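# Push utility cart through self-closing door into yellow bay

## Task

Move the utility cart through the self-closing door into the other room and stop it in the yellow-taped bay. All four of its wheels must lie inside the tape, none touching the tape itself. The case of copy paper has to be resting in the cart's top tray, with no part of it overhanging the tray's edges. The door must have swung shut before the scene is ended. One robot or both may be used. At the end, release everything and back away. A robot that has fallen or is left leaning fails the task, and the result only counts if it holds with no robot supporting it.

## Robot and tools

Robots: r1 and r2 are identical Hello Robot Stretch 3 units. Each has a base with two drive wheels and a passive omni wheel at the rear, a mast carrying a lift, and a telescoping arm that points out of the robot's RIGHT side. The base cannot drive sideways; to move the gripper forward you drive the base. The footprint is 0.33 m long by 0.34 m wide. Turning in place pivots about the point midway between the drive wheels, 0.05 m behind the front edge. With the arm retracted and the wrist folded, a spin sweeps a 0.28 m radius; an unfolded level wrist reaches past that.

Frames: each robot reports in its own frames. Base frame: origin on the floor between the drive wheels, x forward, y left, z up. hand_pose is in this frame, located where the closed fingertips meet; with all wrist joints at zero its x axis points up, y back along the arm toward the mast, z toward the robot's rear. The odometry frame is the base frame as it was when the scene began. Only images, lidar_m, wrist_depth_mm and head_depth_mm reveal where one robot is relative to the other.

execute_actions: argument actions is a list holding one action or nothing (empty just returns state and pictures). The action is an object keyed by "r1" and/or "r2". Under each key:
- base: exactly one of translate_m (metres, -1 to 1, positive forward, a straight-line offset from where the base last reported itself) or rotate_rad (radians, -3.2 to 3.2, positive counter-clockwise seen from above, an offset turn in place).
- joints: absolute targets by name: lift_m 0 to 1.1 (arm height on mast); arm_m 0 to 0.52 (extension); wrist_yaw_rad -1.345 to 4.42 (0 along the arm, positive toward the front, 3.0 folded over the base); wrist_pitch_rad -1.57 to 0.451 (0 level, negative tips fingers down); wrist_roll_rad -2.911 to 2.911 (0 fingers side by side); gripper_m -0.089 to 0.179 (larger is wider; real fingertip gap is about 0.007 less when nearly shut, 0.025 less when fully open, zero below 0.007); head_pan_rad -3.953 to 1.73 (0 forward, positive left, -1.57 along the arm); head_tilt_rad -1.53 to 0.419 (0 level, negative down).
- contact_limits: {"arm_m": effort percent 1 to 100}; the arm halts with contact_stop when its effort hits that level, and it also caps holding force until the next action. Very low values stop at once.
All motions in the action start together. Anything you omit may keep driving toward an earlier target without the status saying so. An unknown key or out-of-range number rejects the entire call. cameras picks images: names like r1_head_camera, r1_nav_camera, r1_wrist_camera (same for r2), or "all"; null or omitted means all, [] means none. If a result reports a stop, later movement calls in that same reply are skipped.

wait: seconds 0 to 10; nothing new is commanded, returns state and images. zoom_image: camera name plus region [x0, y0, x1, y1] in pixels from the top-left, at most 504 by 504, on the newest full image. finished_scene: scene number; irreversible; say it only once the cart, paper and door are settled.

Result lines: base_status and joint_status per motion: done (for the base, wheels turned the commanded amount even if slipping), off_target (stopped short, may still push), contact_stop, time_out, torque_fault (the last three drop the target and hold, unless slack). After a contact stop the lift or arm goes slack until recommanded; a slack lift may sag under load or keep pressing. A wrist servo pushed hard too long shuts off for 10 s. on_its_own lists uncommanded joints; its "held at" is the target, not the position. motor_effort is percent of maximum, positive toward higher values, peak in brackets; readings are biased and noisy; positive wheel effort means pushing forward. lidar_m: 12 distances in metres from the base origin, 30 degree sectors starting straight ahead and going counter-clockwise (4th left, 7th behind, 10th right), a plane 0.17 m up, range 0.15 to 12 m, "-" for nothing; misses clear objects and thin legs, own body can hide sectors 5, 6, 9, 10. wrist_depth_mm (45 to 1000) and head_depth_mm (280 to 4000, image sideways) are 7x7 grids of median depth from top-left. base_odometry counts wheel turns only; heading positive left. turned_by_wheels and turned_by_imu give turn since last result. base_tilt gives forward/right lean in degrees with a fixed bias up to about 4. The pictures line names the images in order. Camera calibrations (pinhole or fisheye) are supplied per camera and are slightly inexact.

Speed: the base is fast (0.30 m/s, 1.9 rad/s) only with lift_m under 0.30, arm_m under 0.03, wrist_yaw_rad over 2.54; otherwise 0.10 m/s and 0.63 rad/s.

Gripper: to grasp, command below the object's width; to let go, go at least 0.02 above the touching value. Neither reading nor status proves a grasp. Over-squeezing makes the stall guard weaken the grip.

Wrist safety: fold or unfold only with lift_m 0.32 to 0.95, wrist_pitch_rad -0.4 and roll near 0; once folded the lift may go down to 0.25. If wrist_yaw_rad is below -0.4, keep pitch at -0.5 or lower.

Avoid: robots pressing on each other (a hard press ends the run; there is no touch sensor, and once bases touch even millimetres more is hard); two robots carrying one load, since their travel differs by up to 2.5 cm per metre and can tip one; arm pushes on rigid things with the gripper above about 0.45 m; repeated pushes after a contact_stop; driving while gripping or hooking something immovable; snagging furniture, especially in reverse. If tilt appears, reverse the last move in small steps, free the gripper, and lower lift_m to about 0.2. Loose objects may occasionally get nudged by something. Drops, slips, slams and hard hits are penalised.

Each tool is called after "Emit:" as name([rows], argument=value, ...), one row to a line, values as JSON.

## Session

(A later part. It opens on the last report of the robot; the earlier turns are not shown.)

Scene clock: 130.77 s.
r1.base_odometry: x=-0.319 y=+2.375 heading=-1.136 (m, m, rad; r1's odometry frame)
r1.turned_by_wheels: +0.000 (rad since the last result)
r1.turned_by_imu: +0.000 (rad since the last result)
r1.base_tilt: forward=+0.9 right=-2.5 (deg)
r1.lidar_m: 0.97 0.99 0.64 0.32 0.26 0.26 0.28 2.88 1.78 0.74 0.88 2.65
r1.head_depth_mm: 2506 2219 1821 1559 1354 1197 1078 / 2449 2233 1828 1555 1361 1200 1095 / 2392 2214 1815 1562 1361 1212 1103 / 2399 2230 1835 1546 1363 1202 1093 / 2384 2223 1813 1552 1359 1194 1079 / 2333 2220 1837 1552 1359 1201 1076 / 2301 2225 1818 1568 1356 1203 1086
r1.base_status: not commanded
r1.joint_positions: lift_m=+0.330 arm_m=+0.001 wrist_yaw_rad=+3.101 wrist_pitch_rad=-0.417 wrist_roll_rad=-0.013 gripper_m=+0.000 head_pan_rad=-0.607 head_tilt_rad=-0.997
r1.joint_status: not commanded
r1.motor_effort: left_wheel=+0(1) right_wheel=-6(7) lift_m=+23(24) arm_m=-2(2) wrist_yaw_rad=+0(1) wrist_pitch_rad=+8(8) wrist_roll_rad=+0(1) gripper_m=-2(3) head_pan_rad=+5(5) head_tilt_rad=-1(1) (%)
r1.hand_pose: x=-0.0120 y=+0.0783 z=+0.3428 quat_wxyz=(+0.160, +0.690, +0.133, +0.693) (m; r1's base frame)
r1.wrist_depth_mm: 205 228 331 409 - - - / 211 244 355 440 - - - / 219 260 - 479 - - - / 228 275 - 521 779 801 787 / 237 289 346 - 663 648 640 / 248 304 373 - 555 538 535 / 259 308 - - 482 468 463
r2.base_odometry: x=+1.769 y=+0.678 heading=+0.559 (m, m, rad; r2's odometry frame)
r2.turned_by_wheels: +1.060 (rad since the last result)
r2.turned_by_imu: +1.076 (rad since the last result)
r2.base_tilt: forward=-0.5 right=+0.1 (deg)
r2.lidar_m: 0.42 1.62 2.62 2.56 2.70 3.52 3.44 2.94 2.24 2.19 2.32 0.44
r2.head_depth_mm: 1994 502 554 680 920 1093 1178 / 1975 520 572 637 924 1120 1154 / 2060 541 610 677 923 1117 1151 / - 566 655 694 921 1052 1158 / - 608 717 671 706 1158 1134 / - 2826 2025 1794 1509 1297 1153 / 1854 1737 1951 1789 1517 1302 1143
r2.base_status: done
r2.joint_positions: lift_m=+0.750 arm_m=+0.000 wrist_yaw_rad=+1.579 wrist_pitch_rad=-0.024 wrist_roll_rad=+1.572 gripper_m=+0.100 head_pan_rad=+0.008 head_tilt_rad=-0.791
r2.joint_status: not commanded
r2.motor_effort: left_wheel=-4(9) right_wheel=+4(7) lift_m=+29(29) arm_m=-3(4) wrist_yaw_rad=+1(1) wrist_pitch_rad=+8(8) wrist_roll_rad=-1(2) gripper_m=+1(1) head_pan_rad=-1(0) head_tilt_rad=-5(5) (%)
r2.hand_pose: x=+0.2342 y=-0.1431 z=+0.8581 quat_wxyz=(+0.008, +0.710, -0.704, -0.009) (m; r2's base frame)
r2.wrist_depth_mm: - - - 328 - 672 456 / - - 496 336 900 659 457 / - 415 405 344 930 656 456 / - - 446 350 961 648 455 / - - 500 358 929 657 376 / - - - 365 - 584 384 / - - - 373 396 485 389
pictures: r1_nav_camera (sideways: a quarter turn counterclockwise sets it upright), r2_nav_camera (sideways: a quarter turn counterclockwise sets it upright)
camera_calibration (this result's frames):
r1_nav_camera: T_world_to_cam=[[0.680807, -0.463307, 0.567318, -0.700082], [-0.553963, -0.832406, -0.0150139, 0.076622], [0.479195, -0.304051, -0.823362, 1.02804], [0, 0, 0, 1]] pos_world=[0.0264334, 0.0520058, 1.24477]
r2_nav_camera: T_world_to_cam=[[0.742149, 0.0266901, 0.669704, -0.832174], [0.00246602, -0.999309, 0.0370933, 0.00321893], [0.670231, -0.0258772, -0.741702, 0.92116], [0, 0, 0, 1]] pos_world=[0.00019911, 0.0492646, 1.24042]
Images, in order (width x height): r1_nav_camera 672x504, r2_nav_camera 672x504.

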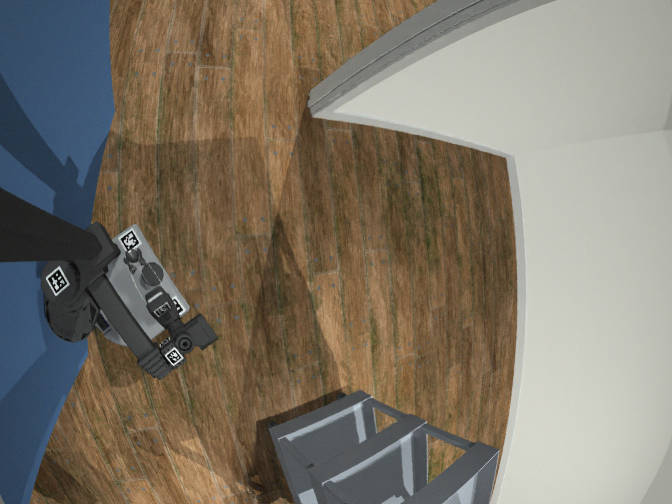

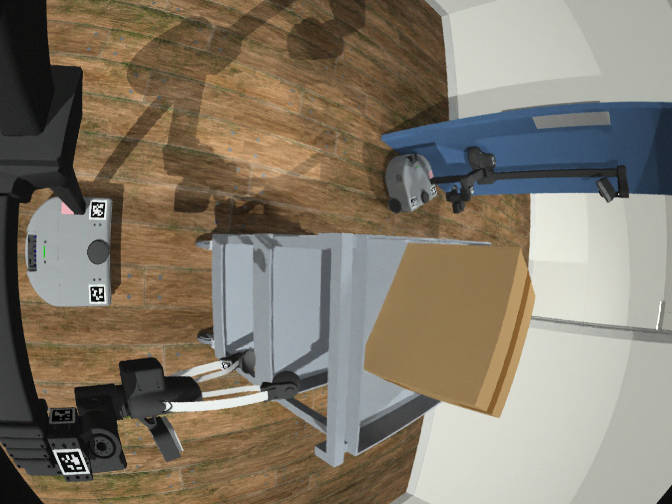

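Emit:
execute_actions([
  {"r1":{"base":{"rotate_rad":-0.4},"joints":{"head_pan_rad":0}},"r2":{"base":{"translate_m":0.16}}},
], cameras=[])

Emit:
execute_actions([
  {"r2":{"joints":{"gripper_m":-0.03}}},
], cameras=[])

Emit:
execute_actions([
  {"r2":{"base":{"translate_m":0.6}}},
], cameras=["r1_nav_camera","r2_nav_camera"])

Scene clock: 136.80 s.
r1.base_odometry: x=-0.319 y=+2.374 heading=-1.535 (m, m, rad; r1's odometry frame)
r1.turned_by_wheels: -0.398 (rad since the last result)
r1.turned_by_imu: -0.348 (rad since the last result)
r1.base_tilt: forward=+0.9 right=-2.4 (deg)
r1.lidar_m: 1.66 0.97 3.59 0.48 0.30 0.27 0.27 0.33 3.51 0.85 0.74 2.66
r1.head_depth_mm: 2266 2204 1812 1545 1353 1200 1075 / 2293 2201 1814 1553 1364 1208 1081 / 2355 2201 1843 1552 1359 1199 1088 / 2390 2203 1822 1560 1358 1199 1087 / 2297 2185 1838 1553 1352 1201 1091 / 1680 1804 1760 1576 1356 1205 1076 / 1282 1346 1425 1459 1358 1206 1079
r1.base_status: rotate_rad off_target (by the wheels' count: -0.3984 of -0.4000)
r1.joint_positions: lift_m=+0.330 arm_m=+0.001 wrist_yaw_rad=+3.101 wrist_pitch_rad=-0.417 wrist_roll_rad=-0.013 gripper_m=+0.000 head_pan_rad=-0.007 head_tilt_rad=-0.997
r1.joint_status: all done
r1.on_its_own: left_wheel is at rest, and its effort (-19) is outside its rest range (-18 to +18); right_wheel is at rest, and its effort (-84) is outside its rest range (-18 to +18)
r1.motor_effort: left_wheel=-19(20) right_wheel=-84(92) lift_m=+23(24) arm_m=-2(2) wrist_yaw_rad=-1(1) wrist_pitch_rad=+8(8) wrist_roll_rad=-1(1) gripper_m=-3(4) head_pan_rad=+5(50) head_tilt_rad=-1(1) (%)
r1.hand_pose: x=-0.0121 y=+0.0783 z=+0.3428 quat_wxyz=(+0.160, +0.690, +0.133, +0.693) (m; r1's base frame)
r1.wrist_depth_mm: 243 286 528 - - - - / 247 306 569 - - - - / 255 323 - - - - - / 257 333 - 787 816 792 791 / 264 342 433 - 667 647 644 / 268 351 471 - 559 543 540 / 274 341 - - 481 466 462
r2.base_odometry: x=+1.904 y=+0.763 heading=+0.559 (m, m, rad; r2's odometry frame)
r2.turned_by_wheels: +0.000 (rad since the last result)
r2.turned_by_imu: +0.001 (rad since the last result)
r2.base_tilt: forward=-0.5 right=+0.3 (deg)
r2.lidar_m: 0.26 1.49 2.60 2.55 2.69 3.68 3.62 2.94 2.25 2.19 0.38 0.27
r2.head_depth_mm: 1896 497 400 443 526 452 864 / 1921 493 417 476 555 462 936 / - 490 437 513 569 457 927 / - 488 468 558 580 456 968 / - 486 503 607 579 454 895 / - 2922 2024 1761 1481 1280 1143 / 1772 1618 1847 1749 1512 1302 1141
r2.base_status: done
r2.joint_positions: lift_m=+0.750 arm_m=+0.000 wrist_yaw_rad=+1.579 wrist_pitch_rad=-0.024 wrist_roll_rad=+1.572 gripper_m=+0.100 head_pan_rad=+0.008 head_tilt_rad=-0.791
r2.joint_status: not commanded
r2.motor_effort: left_wheel=-4(6) right_wheel=+3(8) lift_m=+29(29) arm_m=-4(4) wrist_yaw_rad=+1(2) wrist_pitch_rad=+8(8) wrist_roll_rad=-2(2) gripper_m=+1(1) head_pan_rad=+1(0) head_tilt_rad=-5(5) (%)
r2.hand_pose: x=+0.2342 y=-0.1431 z=+0.8581 quat_wxyz=(+0.008, +0.710, -0.704, -0.009) (m; r2's base frame)
r2.wrist_depth_mm: - - - 122 180 590 450 / - 292 298 124 184 619 457 / 242 244 249 127 187 651 454 / 273 270 271 129 191 667 451 / - 306 308 132 195 661 449 / - 356 359 135 198 577 452 / - - 436 138 204 515 423
pictures: none
No camera images: the call's "cameras" was empty. Leave "cameras" out to get every camera's image.

Scene clock: 138.67 s.
r1.base_odometry: x=-0.319 y=+2.374 heading=-1.535 (m, m, rad; r1's odometry frame)
r1.turned_by_wheels: +0.000 (rad since the last result)
r1.turned_by_imu: +0.000 (rad since the last result)
r1.base_tilt: forward=+0.8 right=-2.4 (deg)
r1.lidar_m: 1.66 0.97 3.60 0.48 0.30 0.27 0.27 0.33 3.50 0.84 0.74 2.67
r1.head_depth_mm: 2295 2216 1813 1570 1344 1195 1080 / 2319 2221 1842 1558 1355 1199 1084 / 2364 2215 1816 1548 1359 1208 1076 / 2381 2209 1812 1558 1359 1194 1088 / 2328 2192 1823 1563 1352 1206 1087 / 1685 1799 1736 1558 1357 1210 1074 / 1285 1342 1420 1462 1356 1197 1077
r1.base_status: not commanded
r1.joint_positions: lift_m=+0.330 arm_m=+0.001 wrist_yaw_rad=+3.101 wrist_pitch_rad=-0.417 wrist_roll_rad=-0.013 gripper_m=+0.000 head_pan_rad=-0.007 head_tilt_rad=-0.997
r1.joint_status: not commanded
r1.on_its_own: right_wheel is at rest, and its effort (-83) is outside its rest range (-18 to +18)
r1.motor_effort: left_wheel=-18(18) right_wheel=-83(83) lift_m=+23(23) arm_m=-2(2) wrist_yaw_rad=-1(0) wrist_pitch_rad=+8(8) wrist_roll_rad=-1(1) gripper_m=-3(3) head_pan_rad=+5(5) head_tilt_rad=-1(1) (%)
r1.hand_pose: x=-0.0121 y=+0.0783 z=+0.3428 quat_wxyz=(+0.160, +0.690, +0.133, +0.693) (m; r1's base frame)
r1.wrist_depth_mm: 244 288 525 - - - - / 249 304 565 - - - - / 254 325 - - - - - / 257 332 - 790 823 795 785 / 263 345 431 - 656 645 643 / 268 351 471 - 556 548 540 / 273 340 - - 478 469 461
r2.base_odometry: x=+1.904 y=+0.763 heading=+0.559 (m, m, rad; r2's odometry frame)
r2.turned_by_wheels: +0.000 (rad since the last result)
r2.turned_by_imu: +0.000 (rad since the last result)
r2.base_tilt: forward=-0.4 right=+0.1 (deg)
r2.lidar_m: 0.26 1.48 2.60 2.55 2.69 3.68 3.61 2.95 2.24 2.20 0.37 0.27
r2.head_depth_mm: 1895 497 397 440 524 462 - / 1933 493 414 473 550 459 927 / - 491 433 510 571 458 969 / - 488 464 553 579 456 953 / - 487 500 602 578 458 825 / - 2909 2007 1764 1463 1285 1150 / 1764 1607 1873 1738 1511 1302 1145
r2.base_status: not commanded
r2.joint_positions: lift_m=+0.750 arm_m=+0.000 wrist_yaw_rad=+1.578 wrist_pitch_rad=-0.028 wrist_roll_rad=+1.572 gripper_m=-0.029 head_pan_rad=+0.008 head_tilt_rad=-0.791
r2.joint_status: all done
r2.motor_effort: left_wheel=-4(5) right_wheel=-1(5) lift_m=+29(29) arm_m=-4(3) wrist_yaw_rad=+3(3) wrist_pitch_rad=+10(11) wrist_roll_rad=-2(2) gripper_m=-27(98) head_pan_rad=-1(0) head_tilt_rad=-5(5) (%)
r2.hand_pose: x=+0.2341 y=-0.1434 z=+0.8571 quat_wxyz=(+0.010, +0.710, -0.704, -0.010) (m; r2's base frame)
r2.wrist_depth_mm: - 399 - 119 177 586 448 / - 291 298 121 180 620 457 / 240 242 245 124 184 647 456 / 270 263 267 126 188 644 450 / - 301 303 128 191 646 455 / - 351 345 130 198 608 447 / - - - 134 202 - 432
pictures: none
No camera images: the call's "cameras" was empty. Leave "cameras" out to get every camera's image.

Scene clock: 145.63 s.
r1.base_odometry: x=-0.319 y=+2.374 heading=-1.535 (m, m, rad; r1's odometry frame)
r1.turned_by_wheels: +0.000 (rad since the last result)
r1.turned_by_imu: +0.001 (rad since the last result)
r1.base_tilt: forward=+1.0 right=-2.4 (deg)
r1.lidar_m: 0.43 0.96 3.61 0.48 0.30 0.27 0.27 0.33 3.50 0.98 0.43 0.34
r1.head_depth_mm: 2273 794 696 591 843 1115 1074 / 2306 790 676 549 840 1143 1083 / 2370 2207 1825 1469 1146 1171 1093 / 2368 2214 1821 1557 1351 1202 1086 / 2331 2176 1819 1551 1360 1202 1085 / 1685 1777 1744 1565 1349 1201 1078 / 1280 1339 1413 1466 1355 1198 1076
r1.base_status: not commanded
r1.joint_positions: lift_m=+0.330 arm_m=+0.001 wrist_yaw_rad=+3.101 wrist_pitch_rad=-0.417 wrist_roll_rad=-0.013 gripper_m=+0.000 head_pan_rad=-0.007 head_tilt_rad=-0.997
r1.joint_status: not commanded
r1.on_its_own: left_wheel is at rest, and its effort (-19) is outside its rest range (-18 to +18); right_wheel is at rest, and its effort (-84) is outside its rest range (-18 to +18)
r1.motor_effort: left_wheel=-19(19) right_wheel=-84(84) lift_m=+24(23) arm_m=-2(2) wrist_yaw_rad=+0(1) wrist_pitch_rad=+8(8) wrist_roll_rad=-1(1) gripper_m=-4(3) head_pan_rad=+5(5) head_tilt_rad=-1(1) (%)
r1.hand_pose: x=-0.0121 y=+0.0783 z=+0.3428 quat_wxyz=(+0.160, +0.690, +0.133, +0.693) (m; r1's base frame)
r1.wrist_depth_mm: 243 287 530 - - - - / 248 304 567 - - - - / 253 323 - - - - - / 258 332 - 801 809 796 789 / 263 343 431 - 662 652 639 / 268 350 468 - 559 546 541 / 274 342 - - 479 471 459
r2.base_odometry: x=+2.413 y=+1.081 heading=+0.559 (m, m, rad; r2's odometry frame)
r2.turned_by_wheels: +0.000 (rad since the last result)
r2.turned_by_imu: +0.001 (rad since the last result)
r2.base_tilt: forward=-0.5 right=+0.2 (deg)
r2.lidar_m: 0.27 0.98 1.02 2.51 2.66 3.81 4.20 2.98 2.28 2.23 0.36 0.27
r2.head_depth_mm: 1373 498 406 455 533 460 991 / 3875 492 423 491 560 458 962 / 3902 491 456 536 582 459 967 / 3934 489 494 590 582 461 923 / 3989 2950 2109 688 578 449 1099 / 3918 2937 2237 1793 1478 1312 1145 / 3932 2666 1728 1363 1385 1297 1141
r2.base_status: done
r2.joint_positions: lift_m=+0.750 arm_m=+0.000 wrist_yaw_rad=+1.517 wrist_pitch_rad=-0.028 wrist_roll_rad=+1.572 gripper_m=-0.026 head_pan_rad=+0.008 head_tilt_rad=-0.791
r2.joint_status: not commanded
r2.on_its_own: wrist_yaw_rad is held at +1.537, not at your +1.580, by its stall guard, which is not easing now; wrist_yaw_rad is at rest, and its effort (+23) is outside its rest range (-12 to +12)
r2.motor_effort: left_wheel=-6(12) right_wheel=+10(28) lift_m=+29(29) arm_m=-3(3) wrist_yaw_rad=+23(31) wrist_pitch_rad=+10(12) wrist_roll_rad=-2(2) gripper_m=-25(27) head_pan_rad=+0(0) head_tilt_rad=-5(5) (%)
r2.hand_pose: x=+0.2337 y=-0.1592 z=+0.8569 quat_wxyz=(+0.010, +0.688, -0.726, -0.011) (m; r2's base frame)
r2.wrist_depth_mm: - 392 401 117 175 595 451 / 302 284 292 119 178 621 453 / 238 240 242 121 182 650 449 / 266 263 265 124 186 643 446 / - 301 301 127 191 651 443 / - 346 344 129 195 605 449 / - 860 - 133 199 - 426
pictures: r1_nav_camera (sideways: a quarter turn counterclockwise sets it upright), r2_nav_camera (sideways: a quarter turn counterclockwise sets it upright)
camera_calibration (this result's frames):
r1_nav_camera: T_world_to_cam=[[0.823495, 0.00230163, 0.567319, -0.700954], [0.0131377, -0.999801, -0.0150139, 0.0731626], [0.567171, 0.0198171, -0.823361, 1.02751], [0, 0, 0, 1]] pos_world=[-0.00650074, 0.0543992, 1.24477]
r2_nav_camera: T_world_to_cam=[[0.742149, 0.02669, 0.669704, -0.832174], [0.0024659, -0.999309, 0.0370933, 0.00321893], [0.670231, -0.0258773, -0.741701, 0.921159], [0, 0, 0, 1]] pos_world=[0.00019913, 0.0492646, 1.24042]
Images, in order (width x height): r1_nav_camera 672x504, r2_nav_camera 672x504.

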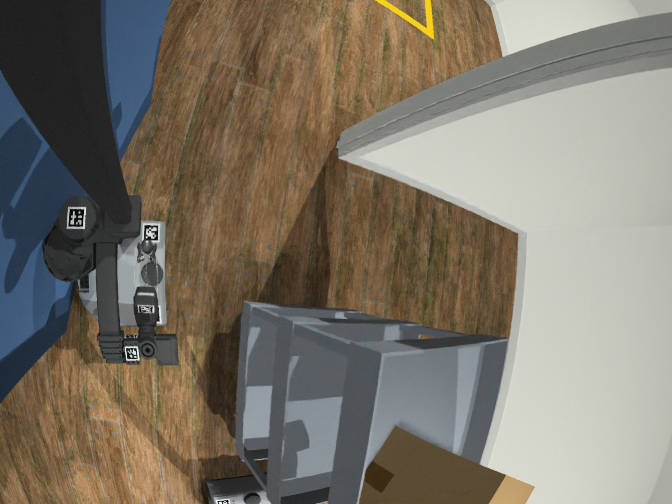

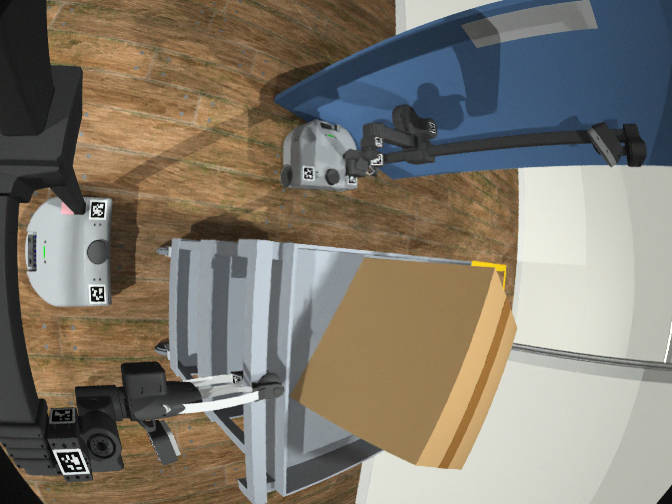

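Needs to steer left.

Emit:
execute_actions([
  {"r1":{"base":{"translate_m":0.008}},"r2":{"base":{"translate_m":0.45},"joints":{"arm_m":0.13,"wrist_yaw_rad":1.55}}},
], cameras=["r1_nav_camera","r2_nav_camera"])

Scene clock: 152.50 s.
r1.base_odometry: x=-0.319 y=+2.366 heading=-1.535 (m, m, rad; r1's odometry frame)
r1.turned_by_wheels: +0.000 (rad since the last result)
r1.turned_by_imu: +0.001 (rad since the last result)
r1.base_tilt: forward=+0.9 right=-2.4 (deg)
r1.lidar_m: 0.39 0.40 3.59 0.49 0.30 0.27 0.27 0.33 3.50 0.58 0.57 0.41
r1.head_depth_mm: 514 744 693 605 1275 1191 1077 / 453 475 646 599 910 1185 1082 / 454 402 499 599 908 1181 1088 / 454 430 529 608 901 1183 1084 / 455 465 584 631 906 1186 1084 / 458 517 663 632 905 1181 1074 / 1283 809 695 632 891 1201 1083
r1.base_status: done
r1.joint_positions: lift_m=+0.330 arm_m=+0.001 wrist_yaw_rad=+3.101 wrist_pitch_rad=-0.417 wrist_roll_rad=-0.013 gripper_m=+0.000 head_pan_rad=-0.007 head_tilt_rad=-0.997
r1.joint_status: not commanded
r1.motor_effort: left_wheel=+0(19) right_wheel=-10(68) lift_m=+23(23) arm_m=-3(2) wrist_yaw_rad=-1(0) wrist_pitch_rad=+8(8) wrist_roll_rad=+0(0) gripper_m=-4(4) head_pan_rad=+5(5) head_tilt_rad=-1(0) (%)
r1.hand_pose: x=-0.0121 y=+0.0783 z=+0.3428 quat_wxyz=(+0.160, +0.690, +0.133, +0.693) (m; r1's base frame)
r1.wrist_depth_mm: 246 290 540 - - - - / 250 308 578 - - - - / 255 327 - - - - - / 260 336 - 828 817 801 748 / 263 345 438 - 662 649 477 / 270 354 475 - 562 543 506 / 274 342 - - 481 471 456
r2.base_odometry: x=+2.795 y=+1.319 heading=+0.558 (m, m, rad; r2's odometry frame)
r2.turned_by_wheels: +0.000 (rad since the last result)
r2.turned_by_imu: +0.001 (rad since the last result)
r2.base_tilt: forward=-0.5 right=+0.2 (deg)
r2.lidar_m: 0.29 0.57 0.73 2.48 2.63 3.76 4.64 3.02 2.31 2.26 0.36 0.25
r2.head_depth_mm: 3567 497 445 517 573 465 933 / 3585 495 468 547 585 459 758 / 3609 2964 510 584 584 533 715 / 3617 2930 888 1068 1042 1236 1137 / 3612 2947 2224 1807 1515 1304 1156 / 3658 2900 2241 1816 1506 1309 1147 / 3588 2898 2232 1711 1517 1164 1076
r2.base_status: done
r2.joint_positions: lift_m=+0.750 arm_m=+0.130 wrist_yaw_rad=+1.491 wrist_pitch_rad=-0.032 wrist_roll_rad=+1.572 gripper_m=-0.026 head_pan_rad=+0.008 head_tilt_rad=-0.791
r2.joint_status: wrist_yaw_rad off_target (ended at +1.491, target +1.550); the others done
r2.on_its_own: wrist_yaw_rad is held at +1.503, not at your +1.550, by its stall guard, which is not easing now; wrist_yaw_rad is at rest, and its effort (+14) is outside its rest range (-12 to +12)
r2.motor_effort: left_wheel=-8(12) right_wheel=+12(24) lift_m=+29(29) arm_m=+1(8) wrist_yaw_rad=+14(56) wrist_pitch_rad=+11(12) wrist_roll_rad=-2(2) gripper_m=-23(24) head_pan_rad=-1(0) head_tilt_rad=-5(5) (%)
r2.hand_pose: x=+0.2332 y=-0.2951 z=+0.8560 quat_wxyz=(+0.011, +0.678, -0.735, -0.012) (m; r2's base frame)
r2.wrist_depth_mm: 929 932 929 133 197 - 418 / 941 942 945 132 195 625 447 / 293 279 288 132 195 657 445 / 252 253 258 132 194 647 443 / 279 278 281 130 193 630 446 / - 305 306 129 192 633 445 / - 339 355 129 190 580 442
pictures: r1_nav_camera (sideways: a quarter turn counterclockwise sets it upright), r2_nav_camera (sideways: a quarter turn counterclockwise sets it upright)
camera_calibration (this result's frames):
r1_nav_camera: T_world_to_cam=[[0.823495, 0.00230179, 0.567319, -0.700954], [0.0131379, -0.999801, -0.0150139, 0.0731626], [0.567171, 0.0198172, -0.823361, 1.02751], [0, 0, 0, 1]] pos_world=[-0.00650074, 0.0543992, 1.24477]
r2_nav_camera: T_world_to_cam=[[0.742149, 0.0266901, 0.669704, -0.832174], [0.00246601, -0.999309, 0.0370933, 0.00321893], [0.670231, -0.0258772, -0.741701, 0.921159], [0, 0, 0, 1]] pos_world=[0.000199125, 0.0492646, 1.24042]
Images, in order (width x height): r1_nav_camera 672x504, r2_nav_camera 672x504.

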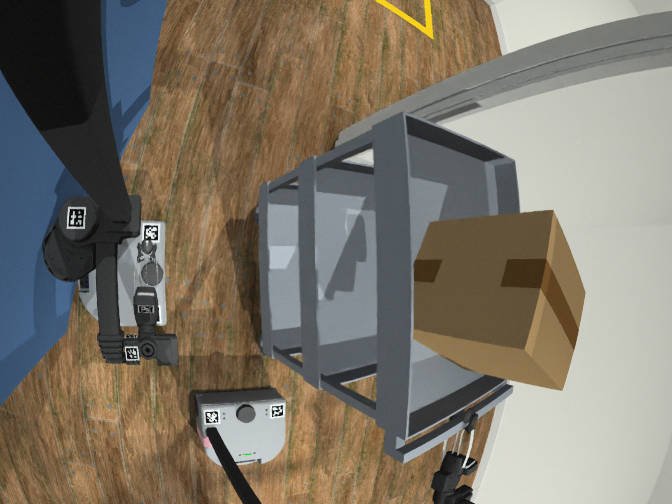

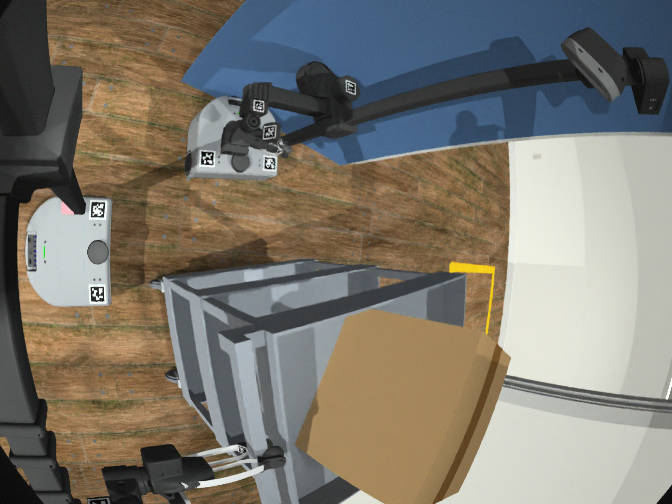

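Emit:
execute_actions([
  {"r2":{"joints":{"arm_m":0.29,"wrist_yaw_rad":1.55}}},
], cameras=[])

Emit:
execute_actions([
  {"r2":{"base":{"translate_m":0.25}}},
], cameras=["r1_nav_camera","r2_nav_camera"])

Scene clock: 157.77 s.
r1.base_odometry: x=-0.319 y=+2.366 heading=-1.535 (m, m, rad; r1's odometry frame)
r1.turned_by_wheels: +0.000 (rad since the last result)
r1.turned_by_imu: +0.001 (rad since the last result)
r1.base_tilt: forward=+0.9 right=-2.5 (deg)
r1.lidar_m: 0.43 0.43 3.61 0.49 0.30 0.27 0.27 0.33 3.51 0.58 0.57 0.49
r1.head_depth_mm: 2134 788 668 951 1332 1201 1075 / 453 506 629 982 1215 1200 1084 / 454 498 593 963 1202 1204 1085 / 469 518 598 939 1175 1204 1085 / 477 543 657 950 1094 1204 1088 / 1580 821 696 924 908 1186 1075 / 1281 819 699 603 1324 1205 1076
r1.base_status: not commanded
r1.joint_positions: lift_m=+0.330 arm_m=+0.001 wrist_yaw_rad=+3.101 wrist_pitch_rad=-0.417 wrist_roll_rad=-0.013 gripper_m=+0.000 head_pan_rad=-0.007 head_tilt_rad=-0.997
r1.joint_status: not commanded
r1.motor_effort: left_wheel=+0(0) right_wheel=-10(10) lift_m=+23(23) arm_m=-2(2) wrist_yaw_rad=-1(1) wrist_pitch_rad=+8(8) wrist_roll_rad=-1(1) gripper_m=-3(4) head_pan_rad=+5(4) head_tilt_rad=-1(1) (%)
r1.hand_pose: x=-0.0121 y=+0.0783 z=+0.3428 quat_wxyz=(+0.160, +0.690, +0.133, +0.693) (m; r1's base frame)
r1.wrist_depth_mm: 246 288 537 - - - - / 250 309 582 - - - - / 255 327 - - - - - / 259 337 - 835 811 802 789 / 265 345 435 - 663 643 633 / 268 354 472 - 560 540 539 / 274 343 - - 481 471 450
r2.base_odometry: x=+2.795 y=+1.319 heading=+0.559 (m, m, rad; r2's odometry frame)
r2.turned_by_wheels: +0.001 (rad since the last result)
r2.turned_by_imu: +0.002 (rad since the last result)
r2.base_tilt: forward=-0.4 right=+0.1 (deg)
r2.lidar_m: 0.48 0.57 0.73 2.48 2.63 3.75 4.65 3.00 2.31 2.26 0.29 0.29
r2.head_depth_mm: 3513 522 451 522 578 511 659 / 3587 2997 838 593 592 835 774 / 3644 2948 857 719 966 1093 1102 / 3594 2961 869 1683 1317 1292 1153 / 3591 2951 2246 1817 1520 1311 1147 / 3602 2940 2234 1810 1502 1303 1145 / 3636 2908 2214 1712 1511 1167 1071
r2.base_status: not commanded
r2.joint_positions: lift_m=+0.750 arm_m=+0.289 wrist_yaw_rad=+1.609 wrist_pitch_rad=-0.027 wrist_roll_rad=+1.572 gripper_m=-0.026 head_pan_rad=+0.008 head_tilt_rad=-0.791
r2.joint_status: wrist_yaw_rad off_target (ended at +1.609, target +1.550); the others done
r2.on_its_own: wrist_yaw_rad is held at +1.597, not at your +1.550, by its stall guard, which is not easing now; wrist_yaw_rad is at rest, and its effort (-14) is outside its rest range (-12 to +12)
r2.motor_effort: left_wheel=+10(10) right_wheel=-18(17) lift_m=+29(29) arm_m=+5(8) wrist_yaw_rad=-14(72) wrist_pitch_rad=+9(11) wrist_roll_rad=-2(2) gripper_m=-25(25) head_pan_rad=+0(1) head_tilt_rad=-5(5) (%)
r2.hand_pose: x=+0.2340 y=-0.4246 z=+0.8574 quat_wxyz=(+0.010, +0.720, -0.693, -0.010) (m; r2's base frame)
r2.wrist_depth_mm: 891 891 891 144 210 936 408 / 911 934 943 142 205 969 435 / 952 328 340 140 203 628 455 / 253 256 258 136 198 650 448 / 273 273 275 133 195 643 442 / - 295 295 131 193 640 445 / - 318 334 130 188 618 446
pictures: none
No camera images: the call's "cameras" was empty. Leave "cameras" out to get every camera's image.

Scene clock: 161.23 s.
r1.base_odometry: x=-0.319 y=+2.366 heading=-1.535 (m, m, rad; r1's odometry frame)
r1.turned_by_wheels: +0.000 (rad since the last result)
r1.turned_by_imu: +0.000 (rad since the last result)
r1.base_tilt: forward=+0.8 right=-2.4 (deg)
r1.lidar_m: 0.50 0.49 3.61 0.49 0.30 0.27 0.27 0.33 3.52 5.13 0.35 0.40
r1.head_depth_mm: 2316 2096 1732 1567 1357 1056 1029 / 2316 743 685 1517 1363 1087 1065 / 2183 811 732 989 1289 1205 1086 / 559 659 666 984 1272 1195 1086 / 474 521 613 982 1218 1203 1086 / 474 536 626 965 1175 1199 1075 / 487 561 646 966 1111 1204 1074
r1.base_status: not commanded
r1.joint_positions: lift_m=+0.330 arm_m=+0.001 wrist_yaw_rad=+3.101 wrist_pitch_rad=-0.417 wrist_roll_rad=-0.013 gripper_m=+0.000 head_pan_rad=-0.007 head_tilt_rad=-0.997
r1.joint_status: not commanded
r1.motor_effort: left_wheel=+0(0) right_wheel=-10(10) lift_m=+23(23) arm_m=-2(2) wrist_yaw_rad=-1(0) wrist_pitch_rad=+8(8) wrist_roll_rad=-1(1) gripper_m=-3(3) head_pan_rad=+4(4) head_tilt_rad=-1(1) (%)
r1.hand_pose: x=-0.0121 y=+0.0783 z=+0.3428 quat_wxyz=(+0.160, +0.690, +0.133, +0.693) (m; r1's base frame)
r1.wrist_depth_mm: 245 289 536 - - - - / 250 309 580 - - - - / 256 324 - - - - 559 / 260 336 - 822 805 787 504 / 265 343 435 - 658 646 561 / 269 354 476 - 561 540 531 / 275 344 - - 476 468 465
r2.base_odometry: x=+3.007 y=+1.452 heading=+0.558 (m, m, rad; r2's odometry frame)
r2.turned_by_wheels: -0.001 (rad since the last result)
r2.turned_by_imu: -0.134 (rad since the last result)
r2.base_tilt: forward=-0.5 right=+0.1 (deg)
r2.lidar_m: 0.39 0.85 0.40 0.67 2.52 3.32 4.89 3.48 2.42 2.28 0.26 0.27
r2.head_depth_mm: 813 499 407 465 554 474 605 / 3555 545 469 496 531 799 741 / 3534 2948 840 692 898 846 1038 / 3477 2951 829 733 984 1183 1155 / 3420 2942 2103 1706 1459 1308 1150 / 3382 2891 2198 1799 1515 1304 1141 / 3312 2915 2229 1789 1509 1308 1143
r2.base_status: done
r2.joint_positions: lift_m=+0.750 arm_m=+0.290 wrist_yaw_rad=+1.647 wrist_pitch_rad=-0.038 wrist_roll_rad=+1.572 gripper_m=-0.022 head_pan_rad=+0.008 head_tilt_rad=-0.792
r2.joint_status: not commanded
r2.on_its_own: wrist_yaw_rad is held at +1.597, not at your +1.550, by its stall guard, which is still easing; gripper_m is held at -0.024, not at your -0.030, by its stall guard, which is not easing now; right_wheel is at rest, and its effort (+30) is outside its rest range (-18 to +18)
r2.motor_effort: left_wheel=-12(43) right_wheel=+30(55) lift_m=+29(29) arm_m=+1(5) wrist_yaw_rad=-56(61) wrist_pitch_rad=+13(14) wrist_roll_rad=-2(1) gripper_m=-23(24) head_pan_rad=+0(1) head_tilt_rad=-4(5) (%)
r2.hand_pose: x=+0.2330 y=-0.4155 z=+0.8545 quat_wxyz=(+0.014, +0.733, -0.680, -0.014) (m; r2's base frame)
r2.wrist_depth_mm: 763 772 795 153 226 811 811 / 781 785 784 148 218 820 426 / 798 778 456 143 210 599 448 / 257 261 266 138 202 641 444 / 259 261 265 133 196 642 440 / 277 277 278 129 190 634 442 / 297 294 303 126 182 635 441
pictures: r1_nav_camera (sideways: a quarter turn counterclockwise sets it upright), r2_nav_camera (sideways: a quarter turn counterclockwise sets it upright)
camera_calibration (this result's frames):
r1_nav_camera: T_world_to_cam=[[0.823495, 0.00230179, 0.567319, -0.700954], [0.0131379, -0.999801, -0.0150139, 0.0731626], [0.567171, 0.0198172, -0.823361, 1.02751], [0, 0, 0, 1]] pos_world=[-0.00650075, 0.0543992, 1.24477]
r2_nav_camera: T_world_to_cam=[[0.742632, 0.026694, 0.669167, -0.831478], [0.00249263, -0.999309, 0.0370975, 0.00321332], [0.669695, -0.0258818, -0.742185, 0.921792], [0, 0, 0, 1]] pos_world=[0.00015472, 0.0492642, 1.24042]
Images, in order (width x height): r1_nav_camera 672x504, r2_nav_camera 672x504.

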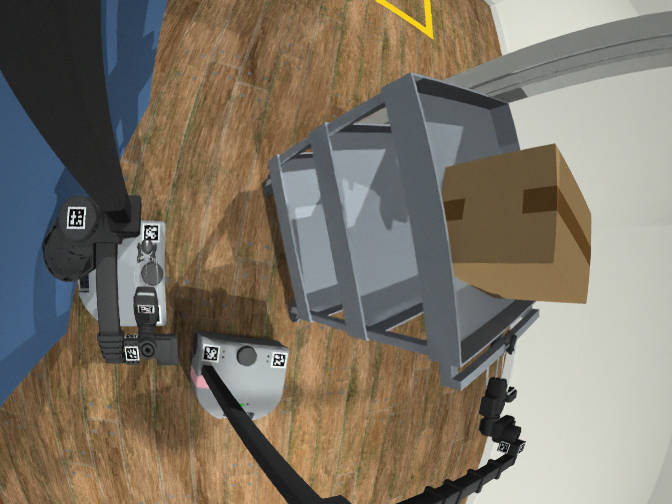

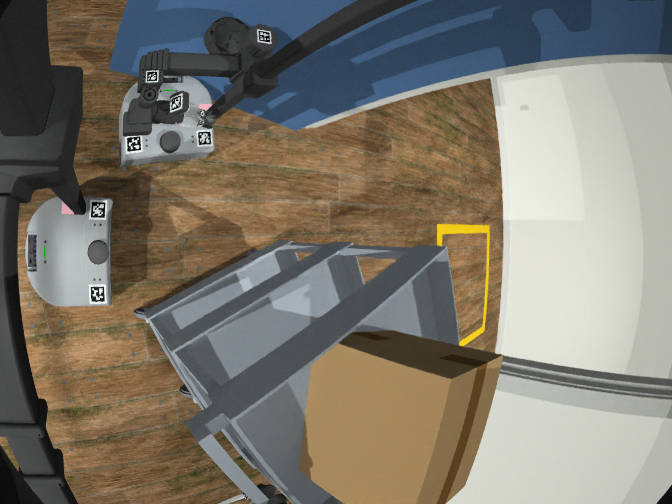

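Emit:
execute_actions([
  {"r2":{"base":{"translate_m":-0.25},"joints":{"wrist_yaw_rad":1.6}}},
], cameras=[])

Emit:
execute_actions([
  {"r2":{"base":{"translate_m":-0.4},"joints":{"arm_m":0.0}}},
], cameras=["r1_nav_camera","r2_nav_camera"])

Scene clock: 166.70 s.
r1.base_odometry: x=-0.319 y=+2.366 heading=-1.535 (m, m, rad; r1's odometry frame)
r1.turned_by_wheels: +0.000 (rad since the last result)
r1.turned_by_imu: +0.001 (rad since the last result)
r1.base_tilt: forward=+0.9 right=-2.5 (deg)
r1.lidar_m: 0.40 0.41 3.60 0.49 0.30 0.27 0.27 0.33 3.53 0.57 0.57 0.45
r1.head_depth_mm: 455 464 608 952 1229 1203 1073 / 454 483 571 948 1200 1202 1086 / 457 506 595 943 1156 1198 1080 / 474 529 636 928 1070 1200 1087 / 2266 818 695 608 909 1162 1082 / 1680 820 695 628 1282 1202 1079 / 1281 840 713 1390 1362 1198 1077
r1.base_status: not commanded
r1.joint_positions: lift_m=+0.330 arm_m=+0.001 wrist_yaw_rad=+3.101 wrist_pitch_rad=-0.417 wrist_roll_rad=-0.013 gripper_m=+0.000 head_pan_rad=-0.007 head_tilt_rad=-0.997
r1.joint_status: not commanded
r1.motor_effort: left_wheel=+0(0) right_wheel=-10(10) lift_m=+23(23) arm_m=-2(3) wrist_yaw_rad=-1(0) wrist_pitch_rad=+8(8) wrist_roll_rad=-1(1) gripper_m=-4(3) head_pan_rad=+4(5) head_tilt_rad=-1(1) (%)
r1.hand_pose: x=-0.0121 y=+0.0783 z=+0.3428 quat_wxyz=(+0.160, +0.690, +0.133, +0.693) (m; r1's base frame)
r1.wrist_depth_mm: 245 290 535 - - - - / 251 306 577 - - - - / 255 327 - - - - - / 261 338 - 819 813 808 781 / 265 343 437 - 667 645 635 / 269 353 473 - 558 542 537 / 274 345 - - 478 470 444
r2.base_odometry: x=+2.795 y=+1.319 heading=+0.559 (m, m, rad; r2's odometry frame)
r2.turned_by_wheels: +0.001 (rad since the last result)
r2.turned_by_imu: +0.001 (rad since the last result)
r2.base_tilt: forward=-0.3 right=+0.2 (deg)
r2.lidar_m: 0.40 0.57 0.71 2.45 2.51 3.26 4.62 3.48 2.43 2.29 0.26 0.27
r2.head_depth_mm: 1026 495 412 479 560 470 650 / 1094 608 464 501 547 799 734 / 3758 3028 848 695 904 849 1023 / 3548 2973 829 754 982 1210 1148 / 3637 2945 2104 1743 1488 1305 1143 / 3597 2868 2214 1807 1513 1299 1148 / 3519 2898 2221 1790 1508 1236 1086
r2.base_status: done
r2.joint_positions: lift_m=+0.750 arm_m=+0.290 wrist_yaw_rad=+1.661 wrist_pitch_rad=-0.026 wrist_roll_rad=+1.572 gripper_m=-0.022 head_pan_rad=+0.008 head_tilt_rad=-0.792
r2.joint_status: wrist_yaw_rad off_target (ended at +1.661, target +1.600)
r2.on_its_own: wrist_yaw_rad is held at +1.657, not at your +1.600, by its stall guard, which is not easing now; gripper_m is held at -0.024, not at your -0.030, by its stall guard, which is not easing now; right_wheel is at rest, and its effort (-20) is outside its rest range (-18 to +18)
r2.motor_effort: left_wheel=+13(21) right_wheel=-20(44) lift_m=+29(29) arm_m=+1(1) wrist_yaw_rad=-4(46) wrist_pitch_rad=+9(13) wrist_roll_rad=-1(2) gripper_m=-24(25) head_pan_rad=+0(0) head_tilt_rad=-4(4) (%)
r2.hand_pose: x=+0.2331 y=-0.4118 z=+0.8575 quat_wxyz=(+0.010, +0.738, -0.674, -0.009) (m; r2's base frame)
r2.wrist_depth_mm: 971 - - 153 221 - - / - - - 149 214 - 425 / - 396 412 145 208 617 451 / 264 259 262 140 203 650 442 / 270 267 272 136 197 649 448 / - 285 286 132 194 645 451 / - 306 318 130 186 636 448
pictures: none
No camera images: the call's "cameras" was empty. Leave "cameras" out to get every camera's image.

Scene clock: 172.10 s.
r1.base_odometry: x=-0.319 y=+2.366 heading=-1.535 (m, m, rad; r1's odometry frame)
r1.turned_by_wheels: +0.000 (rad since the last result)
r1.turned_by_imu: +0.001 (rad since the last result)
r1.base_tilt: forward=+1.0 right=-2.5 (deg)
r1.lidar_m: 0.38 0.39 3.60 0.49 0.30 0.27 0.27 0.33 3.50 0.91 0.52 0.39
r1.head_depth_mm: 453 400 473 568 888 1177 1076 / 454 430 511 572 887 1181 1092 / 455 461 556 594 890 1189 1086 / 2270 525 646 597 890 1179 1081 / 2316 806 694 599 907 1154 1090 / 1685 799 678 603 1010 1205 1078 / 1279 1347 1307 1390 1353 1206 1080
r1.base_status: not commanded
r1.joint_positions: lift_m=+0.330 arm_m=+0.001 wrist_yaw_rad=+3.101 wrist_pitch_rad=-0.417 wrist_roll_rad=-0.013 gripper_m=+0.000 head_pan_rad=-0.007 head_tilt_rad=-0.997
r1.joint_status: not commanded
r1.motor_effort: left_wheel=+0(0) right_wheel=-11(12) lift_m=+23(23) arm_m=-2(2) wrist_yaw_rad=-1(0) wrist_pitch_rad=+8(8) wrist_roll_rad=-1(0) gripper_m=-3(4) head_pan_rad=+5(4) head_tilt_rad=-1(1) (%)
r1.hand_pose: x=-0.0121 y=+0.0783 z=+0.3428 quat_wxyz=(+0.160, +0.690, +0.133, +0.693) (m; r1's base frame)
r1.wrist_depth_mm: 245 289 541 - - - - / 251 305 578 - - - - / 254 325 - - - - - / 260 336 - 827 812 793 787 / 265 345 436 - 657 647 637 / 269 353 472 - 555 551 532 / 275 344 - - 483 472 442
r2.base_odometry: x=+2.456 y=+1.107 heading=+0.559 (m, m, rad; r2's odometry frame)
r2.turned_by_wheels: +0.000 (rad since the last result)
r2.turned_by_imu: -0.001 (rad since the last result)
r2.base_tilt: forward=-0.4 right=+0.1 (deg)
r2.lidar_m: 0.55 0.91 0.90 2.43 2.49 3.23 4.24 3.54 2.46 2.32 2.35 0.58
r2.head_depth_mm: 724 665 742 1102 1191 1298 1177 / 715 689 773 1065 1038 1240 1150 / 712 715 804 678 1013 1248 1149 / 3906 990 834 1140 1291 1285 1151 / 3937 2801 2181 1747 1520 1298 1151 / 3863 2904 2230 1800 1515 1314 1145 / 3806 2884 2226 1793 1320 1295 1143
r2.base_status: done
r2.joint_positions: lift_m=+0.750 arm_m=+0.000 wrist_yaw_rad=+1.657 wrist_pitch_rad=-0.021 wrist_roll_rad=+1.572 gripper_m=-0.023 head_pan_rad=+0.008 head_tilt_rad=-0.792
r2.joint_status: all done
r2.on_its_own: wrist_yaw_rad is held at +1.657, not at your +1.600, by its stall guard, which is not easing now; gripper_m is held at -0.024, not at your -0.030, by its stall guard, which is not easing now
r2.motor_effort: left_wheel=+2(14) right_wheel=-1(40) lift_m=+28(29) arm_m=-4(6) wrist_yaw_rad=+1(49) wrist_pitch_rad=+7(9) wrist_roll_rad=-2(2) gripper_m=-11(25) head_pan_rad=+0(1) head_tilt_rad=-5(4) (%)
r2.hand_pose: x=+0.2334 y=-0.1234 z=+0.8590 quat_wxyz=(+0.008, +0.737, -0.676, -0.008) (m; r2's base frame)
r2.wrist_depth_mm: - - 530 462 - 666 485 / - - 569 467 - 660 727 / - - 628 476 - 651 741 / - - - 476 - 489 505 / - - - - - - - / - - - - - - 937 / - 946 - - - - 845
pictures: r1_nav_camera (sideways: a quarter turn counterclockwise sets it upright), r2_nav_camera (sideways: a quarter turn counterclockwise sets it upright)
camera_calibration (this result's frames):
r1_nav_camera: T_world_to_cam=[[0.823495, 0.00230179, 0.567319, -0.700954], [0.0131379, -0.999801, -0.0150139, 0.0731626], [0.567171, 0.0198172, -0.823361, 1.02751], [0, 0, 0, 1]] pos_world=[-0.00650075, 0.0543992, 1.24477]
r2_nav_camera: T_world_to_cam=[[0.742632, 0.0266943, 0.669167, -0.831478], [0.00249305, -0.999309, 0.0370975, 0.00321332], [0.669695, -0.0258815, -0.742185, 0.921792], [0, 0, 0, 1]] pos_world=[0.000154703, 0.0492642, 1.24042]
Images, in order (width x height): r1_nav_camera 672x504, r2_nav_camera 672x504.

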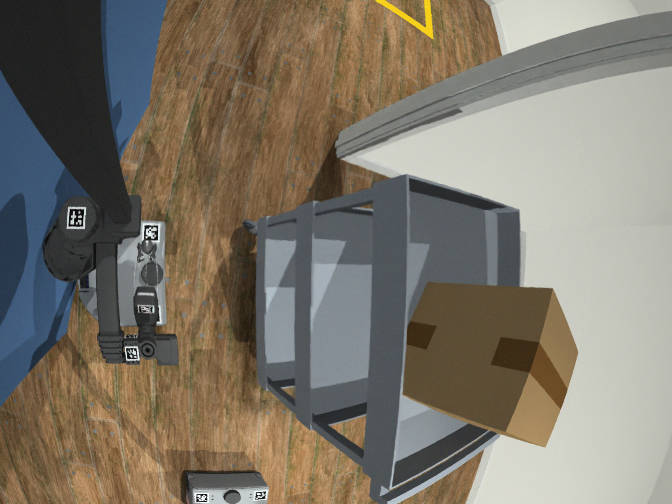

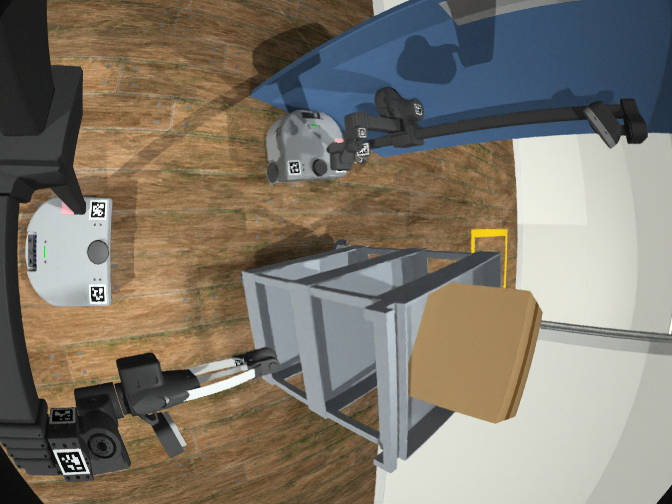

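Emit:
execute_actions([
  {"r2":{"base":{"translate_m":0.46},"joints":{"arm_m":0.27,"wrist_yaw_rad":1.57}}},
], cameras=["r1_nav_camera","r2_nav_camera"])

Scene clock: 179.67 s.
r1.base_odometry: x=-0.319 y=+2.366 heading=-1.535 (m, m, rad; r1's odometry frame)
r1.turned_by_wheels: +0.000 (rad since the last result)
r1.turned_by_imu: +0.001 (rad since the last result)
r1.base_tilt: forward=+0.8 right=-2.4 (deg)
r1.lidar_m: 0.37 0.38 3.61 0.49 0.30 0.27 0.27 0.33 3.51 0.51 0.52 0.39
r1.head_depth_mm: 553 774 678 631 1282 1182 1067 / 453 483 662 630 906 1180 1086 / 456 393 479 577 904 1186 1084 / 453 410 504 577 889 1186 1086 / 456 439 547 616 888 1171 1093 / 456 472 646 618 890 1165 1077 / 1255 802 695 586 861 1204 1076
r1.base_status: not commanded
r1.joint_positions: lift_m=+0.330 arm_m=+0.001 wrist_yaw_rad=+3.101 wrist_pitch_rad=-0.417 wrist_roll_rad=-0.013 gripper_m=+0.000 head_pan_rad=-0.007 head_tilt_rad=-0.997
r1.joint_status: not commanded
r1.motor_effort: left_wheel=-1(1) right_wheel=-10(9) lift_m=+23(23) arm_m=-2(2) wrist_yaw_rad=-1(1) wrist_pitch_rad=+8(8) wrist_roll_rad=-1(1) gripper_m=-3(4) head_pan_rad=+5(4) head_tilt_rad=-1(1) (%)
r1.hand_pose: x=-0.0121 y=+0.0783 z=+0.3428 quat_wxyz=(+0.160, +0.690, +0.133, +0.693) (m; r1's base frame)
r1.wrist_depth_mm: 246 289 544 - - - - / 252 308 578 - - - - / 255 326 - - - - 948 / 260 336 - 825 812 797 434 / 265 344 435 - 658 640 421 / 269 355 469 - 557 551 454 / 275 343 - - 483 465 451
r2.base_odometry: x=+2.846 y=+1.351 heading=+0.559 (m, m, rad; r2's odometry frame)
r2.turned_by_wheels: +0.000 (rad since the last result)
r2.turned_by_imu: -0.007 (rad since the last result)
r2.base_tilt: forward=-0.4 right=+0.2 (deg)
r2.lidar_m: 0.24 0.52 0.54 0.69 2.50 3.25 4.70 3.53 2.42 2.29 0.38 0.22
r2.head_depth_mm: 980 496 422 492 563 488 1029 / 1035 493 430 510 572 513 736 / 3656 488 443 528 582 482 654 / 3589 2961 480 575 604 832 1035 / 3615 2950 837 1031 1286 1285 1148 / 3512 2972 2248 1783 1508 1303 1142 / 3472 2907 2220 1818 1505 1273 1105
r2.base_status: done
r2.joint_positions: lift_m=+0.750 arm_m=+0.270 wrist_yaw_rad=+1.572 wrist_pitch_rad=-0.023 wrist_roll_rad=+1.572 gripper_m=-0.023 head_pan_rad=+0.008 head_tilt_rad=-0.792
r2.joint_status: all done
r2.on_its_own: gripper_m is held at -0.024, not at your -0.030, by its stall guard, which is not easing now
r2.motor_effort: left_wheel=-4(30) right_wheel=+8(50) lift_m=+28(28) arm_m=+1(4) wrist_yaw_rad=-1(52) wrist_pitch_rad=+8(9) wrist_roll_rad=-2(2) gripper_m=-12(11) head_pan_rad=+0(1) head_tilt_rad=-5(4) (%)
r2.hand_pose: x=+0.2343 y=-0.4146 z=+0.8585 quat_wxyz=(+0.008, +0.707, -0.707, -0.009) (m; r2's base frame)
r2.wrist_depth_mm: 954 945 - - - - - / 971 - - 196 - - - / 940 - - 230 256 267 270 / - - - 245 251 656 437 / - 434 411 241 242 657 445 / - 327 327 - 239 642 452 / - 291 293 174 796 646 444
pictures: r1_nav_camera (sideways: a quarter turn counterclockwise sets it upright), r2_nav_camera (sideways: a quarter turn counterclockwise sets it upright)
camera_calibration (this result's frames):
r1_nav_camera: T_world_to_cam=[[0.823495, 0.00230179, 0.567319, -0.700954], [0.0131379, -0.999801, -0.0150139, 0.0731626], [0.567171, 0.0198172, -0.823361, 1.02751], [0, 0, 0, 1]] pos_world=[-0.00650075, 0.0543992, 1.24477]
r2_nav_camera: T_world_to_cam=[[0.742846, 0.0266959, 0.66893, -0.831169], [0.00250469, -0.999308, 0.0370994, 0.00321085], [0.669458, -0.0258837, -0.742399, 0.922072], [0, 0, 0, 1]] pos_world=[0.000135061, 0.049264, 1.24042]
Images, in order (width x height): r1_nav_camera 672x504, r2_nav_camera 672x504.

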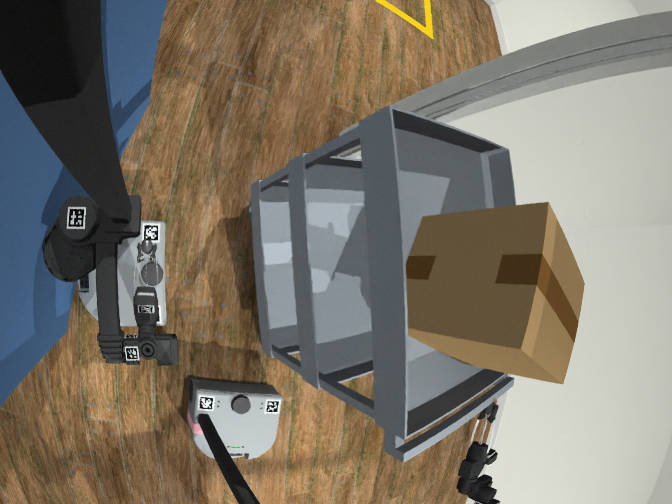

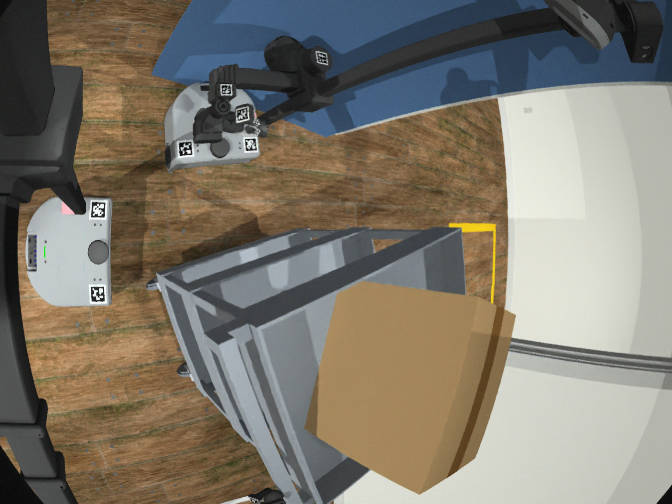

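Emit:
execute_actions([
  {"r2":{"base":{"translate_m":0.22}}},
], cameras=["r1_nav_camera","r2_nav_camera"])

Scene clock: 184.87 s.
r1.base_odometry: x=-0.319 y=+2.366 heading=-1.535 (m, m, rad; r1's odometry frame)
r1.turned_by_wheels: +0.000 (rad since the last result)
r1.turned_by_imu: +0.001 (rad since the last result)
r1.base_tilt: forward=+0.9 right=-2.5 (deg)
r1.lidar_m: 0.41 0.41 0.52 0.49 0.30 0.27 0.27 0.33 3.51 5.12 0.33 0.39
r1.head_depth_mm: 2294 2041 1839 1564 1356 1053 1034 / 2299 2088 1700 1529 1348 1053 1059 / 2358 764 678 685 1300 1204 1085 / 2253 777 693 923 1069 1203 1086 / 493 555 646 614 909 1179 1085 / 456 454 524 600 906 1179 1077 / 454 404 509 602 892 1160 1082
r1.base_status: not commanded
r1.joint_positions: lift_m=+0.330 arm_m=+0.001 wrist_yaw_rad=+3.101 wrist_pitch_rad=-0.417 wrist_roll_rad=-0.013 gripper_m=+0.000 head_pan_rad=-0.007 head_tilt_rad=-0.997
r1.joint_status: not commanded
r1.motor_effort: left_wheel=+0(0) right_wheel=-11(10) lift_m=+23(23) arm_m=-2(2) wrist_yaw_rad=-1(0) wrist_pitch_rad=+8(8) wrist_roll_rad=-1(1) gripper_m=-3(3) head_pan_rad=+5(4) head_tilt_rad=+0(1) (%)
r1.hand_pose: x=-0.0121 y=+0.0783 z=+0.3428 quat_wxyz=(+0.160, +0.690, +0.133, +0.693) (m; r1's base frame)
r1.wrist_depth_mm: 245 290 544 - - - - / 250 307 576 - - - - / 255 326 - - - 933 631 / 260 336 - 818 811 735 470 / 265 344 437 - 660 621 460 / 269 354 476 - 559 545 537 / 275 344 - - 481 469 460
r2.base_odometry: x=+3.032 y=+1.467 heading=+0.559 (m, m, rad; r2's odometry frame)
r2.turned_by_wheels: +0.000 (rad since the last result)
r2.turned_by_imu: +0.001 (rad since the last result)
r2.base_tilt: forward=-0.5 right=+0.4 (deg)
r2.lidar_m: 0.20 0.86 0.39 0.67 2.53 3.27 4.90 3.50 2.41 2.27 0.37 0.19
r2.head_depth_mm: 785 498 406 462 549 514 964 / 3523 493 410 474 557 502 393 / 3512 490 415 489 565 501 423 / 3424 511 418 501 568 741 769 / 3401 2948 822 673 947 1231 1150 / 3349 2897 2013 1747 1513 1308 1149 / 3352 2879 2234 1790 1507 1296 1146
r2.base_status: done
r2.joint_positions: lift_m=+0.750 arm_m=+0.270 wrist_yaw_rad=+1.573 wrist_pitch_rad=-0.026 wrist_roll_rad=+1.572 gripper_m=-0.023 head_pan_rad=+0.008 head_tilt_rad=-0.792
r2.joint_status: not commanded
r2.on_its_own: gripper_m is held at -0.024, not at your -0.030, by its stall guard, which is not easing now
r2.motor_effort: left_wheel=-4(11) right_wheel=+7(34) lift_m=+28(28) arm_m=+1(2) wrist_yaw_rad=-2(11) wrist_pitch_rad=+9(9) wrist_roll_rad=-2(2) gripper_m=-12(11) head_pan_rad=+1(1) head_tilt_rad=-4(4) (%)
r2.hand_pose: x=+0.2341 y=-0.4142 z=+0.8575 quat_wxyz=(+0.009, +0.708, -0.706, -0.010) (m; r2's base frame)
r2.wrist_depth_mm: 750 754 782 798 797 788 813 / 769 771 778 786 804 814 847 / 772 781 787 198 261 801 821 / 786 784 797 250 254 501 419 / - - 465 242 247 654 450 / - 354 366 - 242 656 452 / - 295 294 173 784 641 448
pictures: r1_nav_camera (sideways: a quarter turn counterclockwise sets it upright), r2_nav_camera (sideways: a quarter turn counterclockwise sets it upright)
camera_calibration (this result's frames):
r1_nav_camera: T_world_to_cam=[[0.823495, 0.00230179, 0.567319, -0.700954], [0.0131379, -0.999801, -0.0150139, 0.0731626], [0.567171, 0.0198172, -0.823361, 1.02751], [0, 0, 0, 1]] pos_world=[-0.00650075, 0.0543992, 1.24477]
r2_nav_camera: T_world_to_cam=[[0.742846, 0.0266959, 0.66893, -0.831169], [0.00250466, -0.999308, 0.0370994, 0.00321085], [0.669457, -0.0258837, -0.742399, 0.922072], [0, 0, 0, 1]] pos_world=[0.000135045, 0.049264, 1.24042]
Images, in order (width x height): r1_nav_camera 672x504, r2_nav_camera 672x504.

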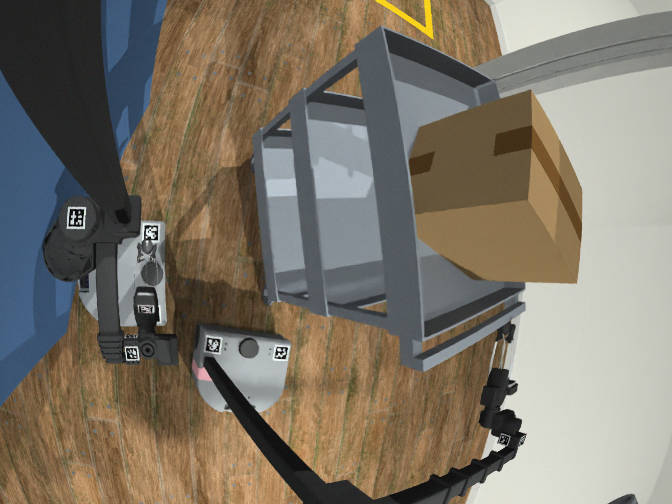

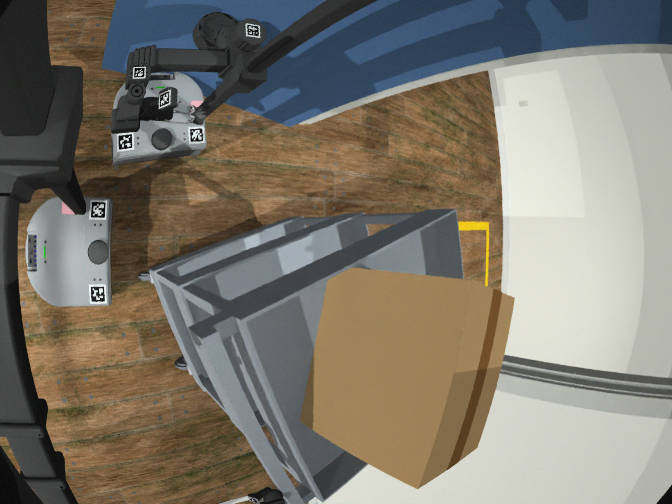

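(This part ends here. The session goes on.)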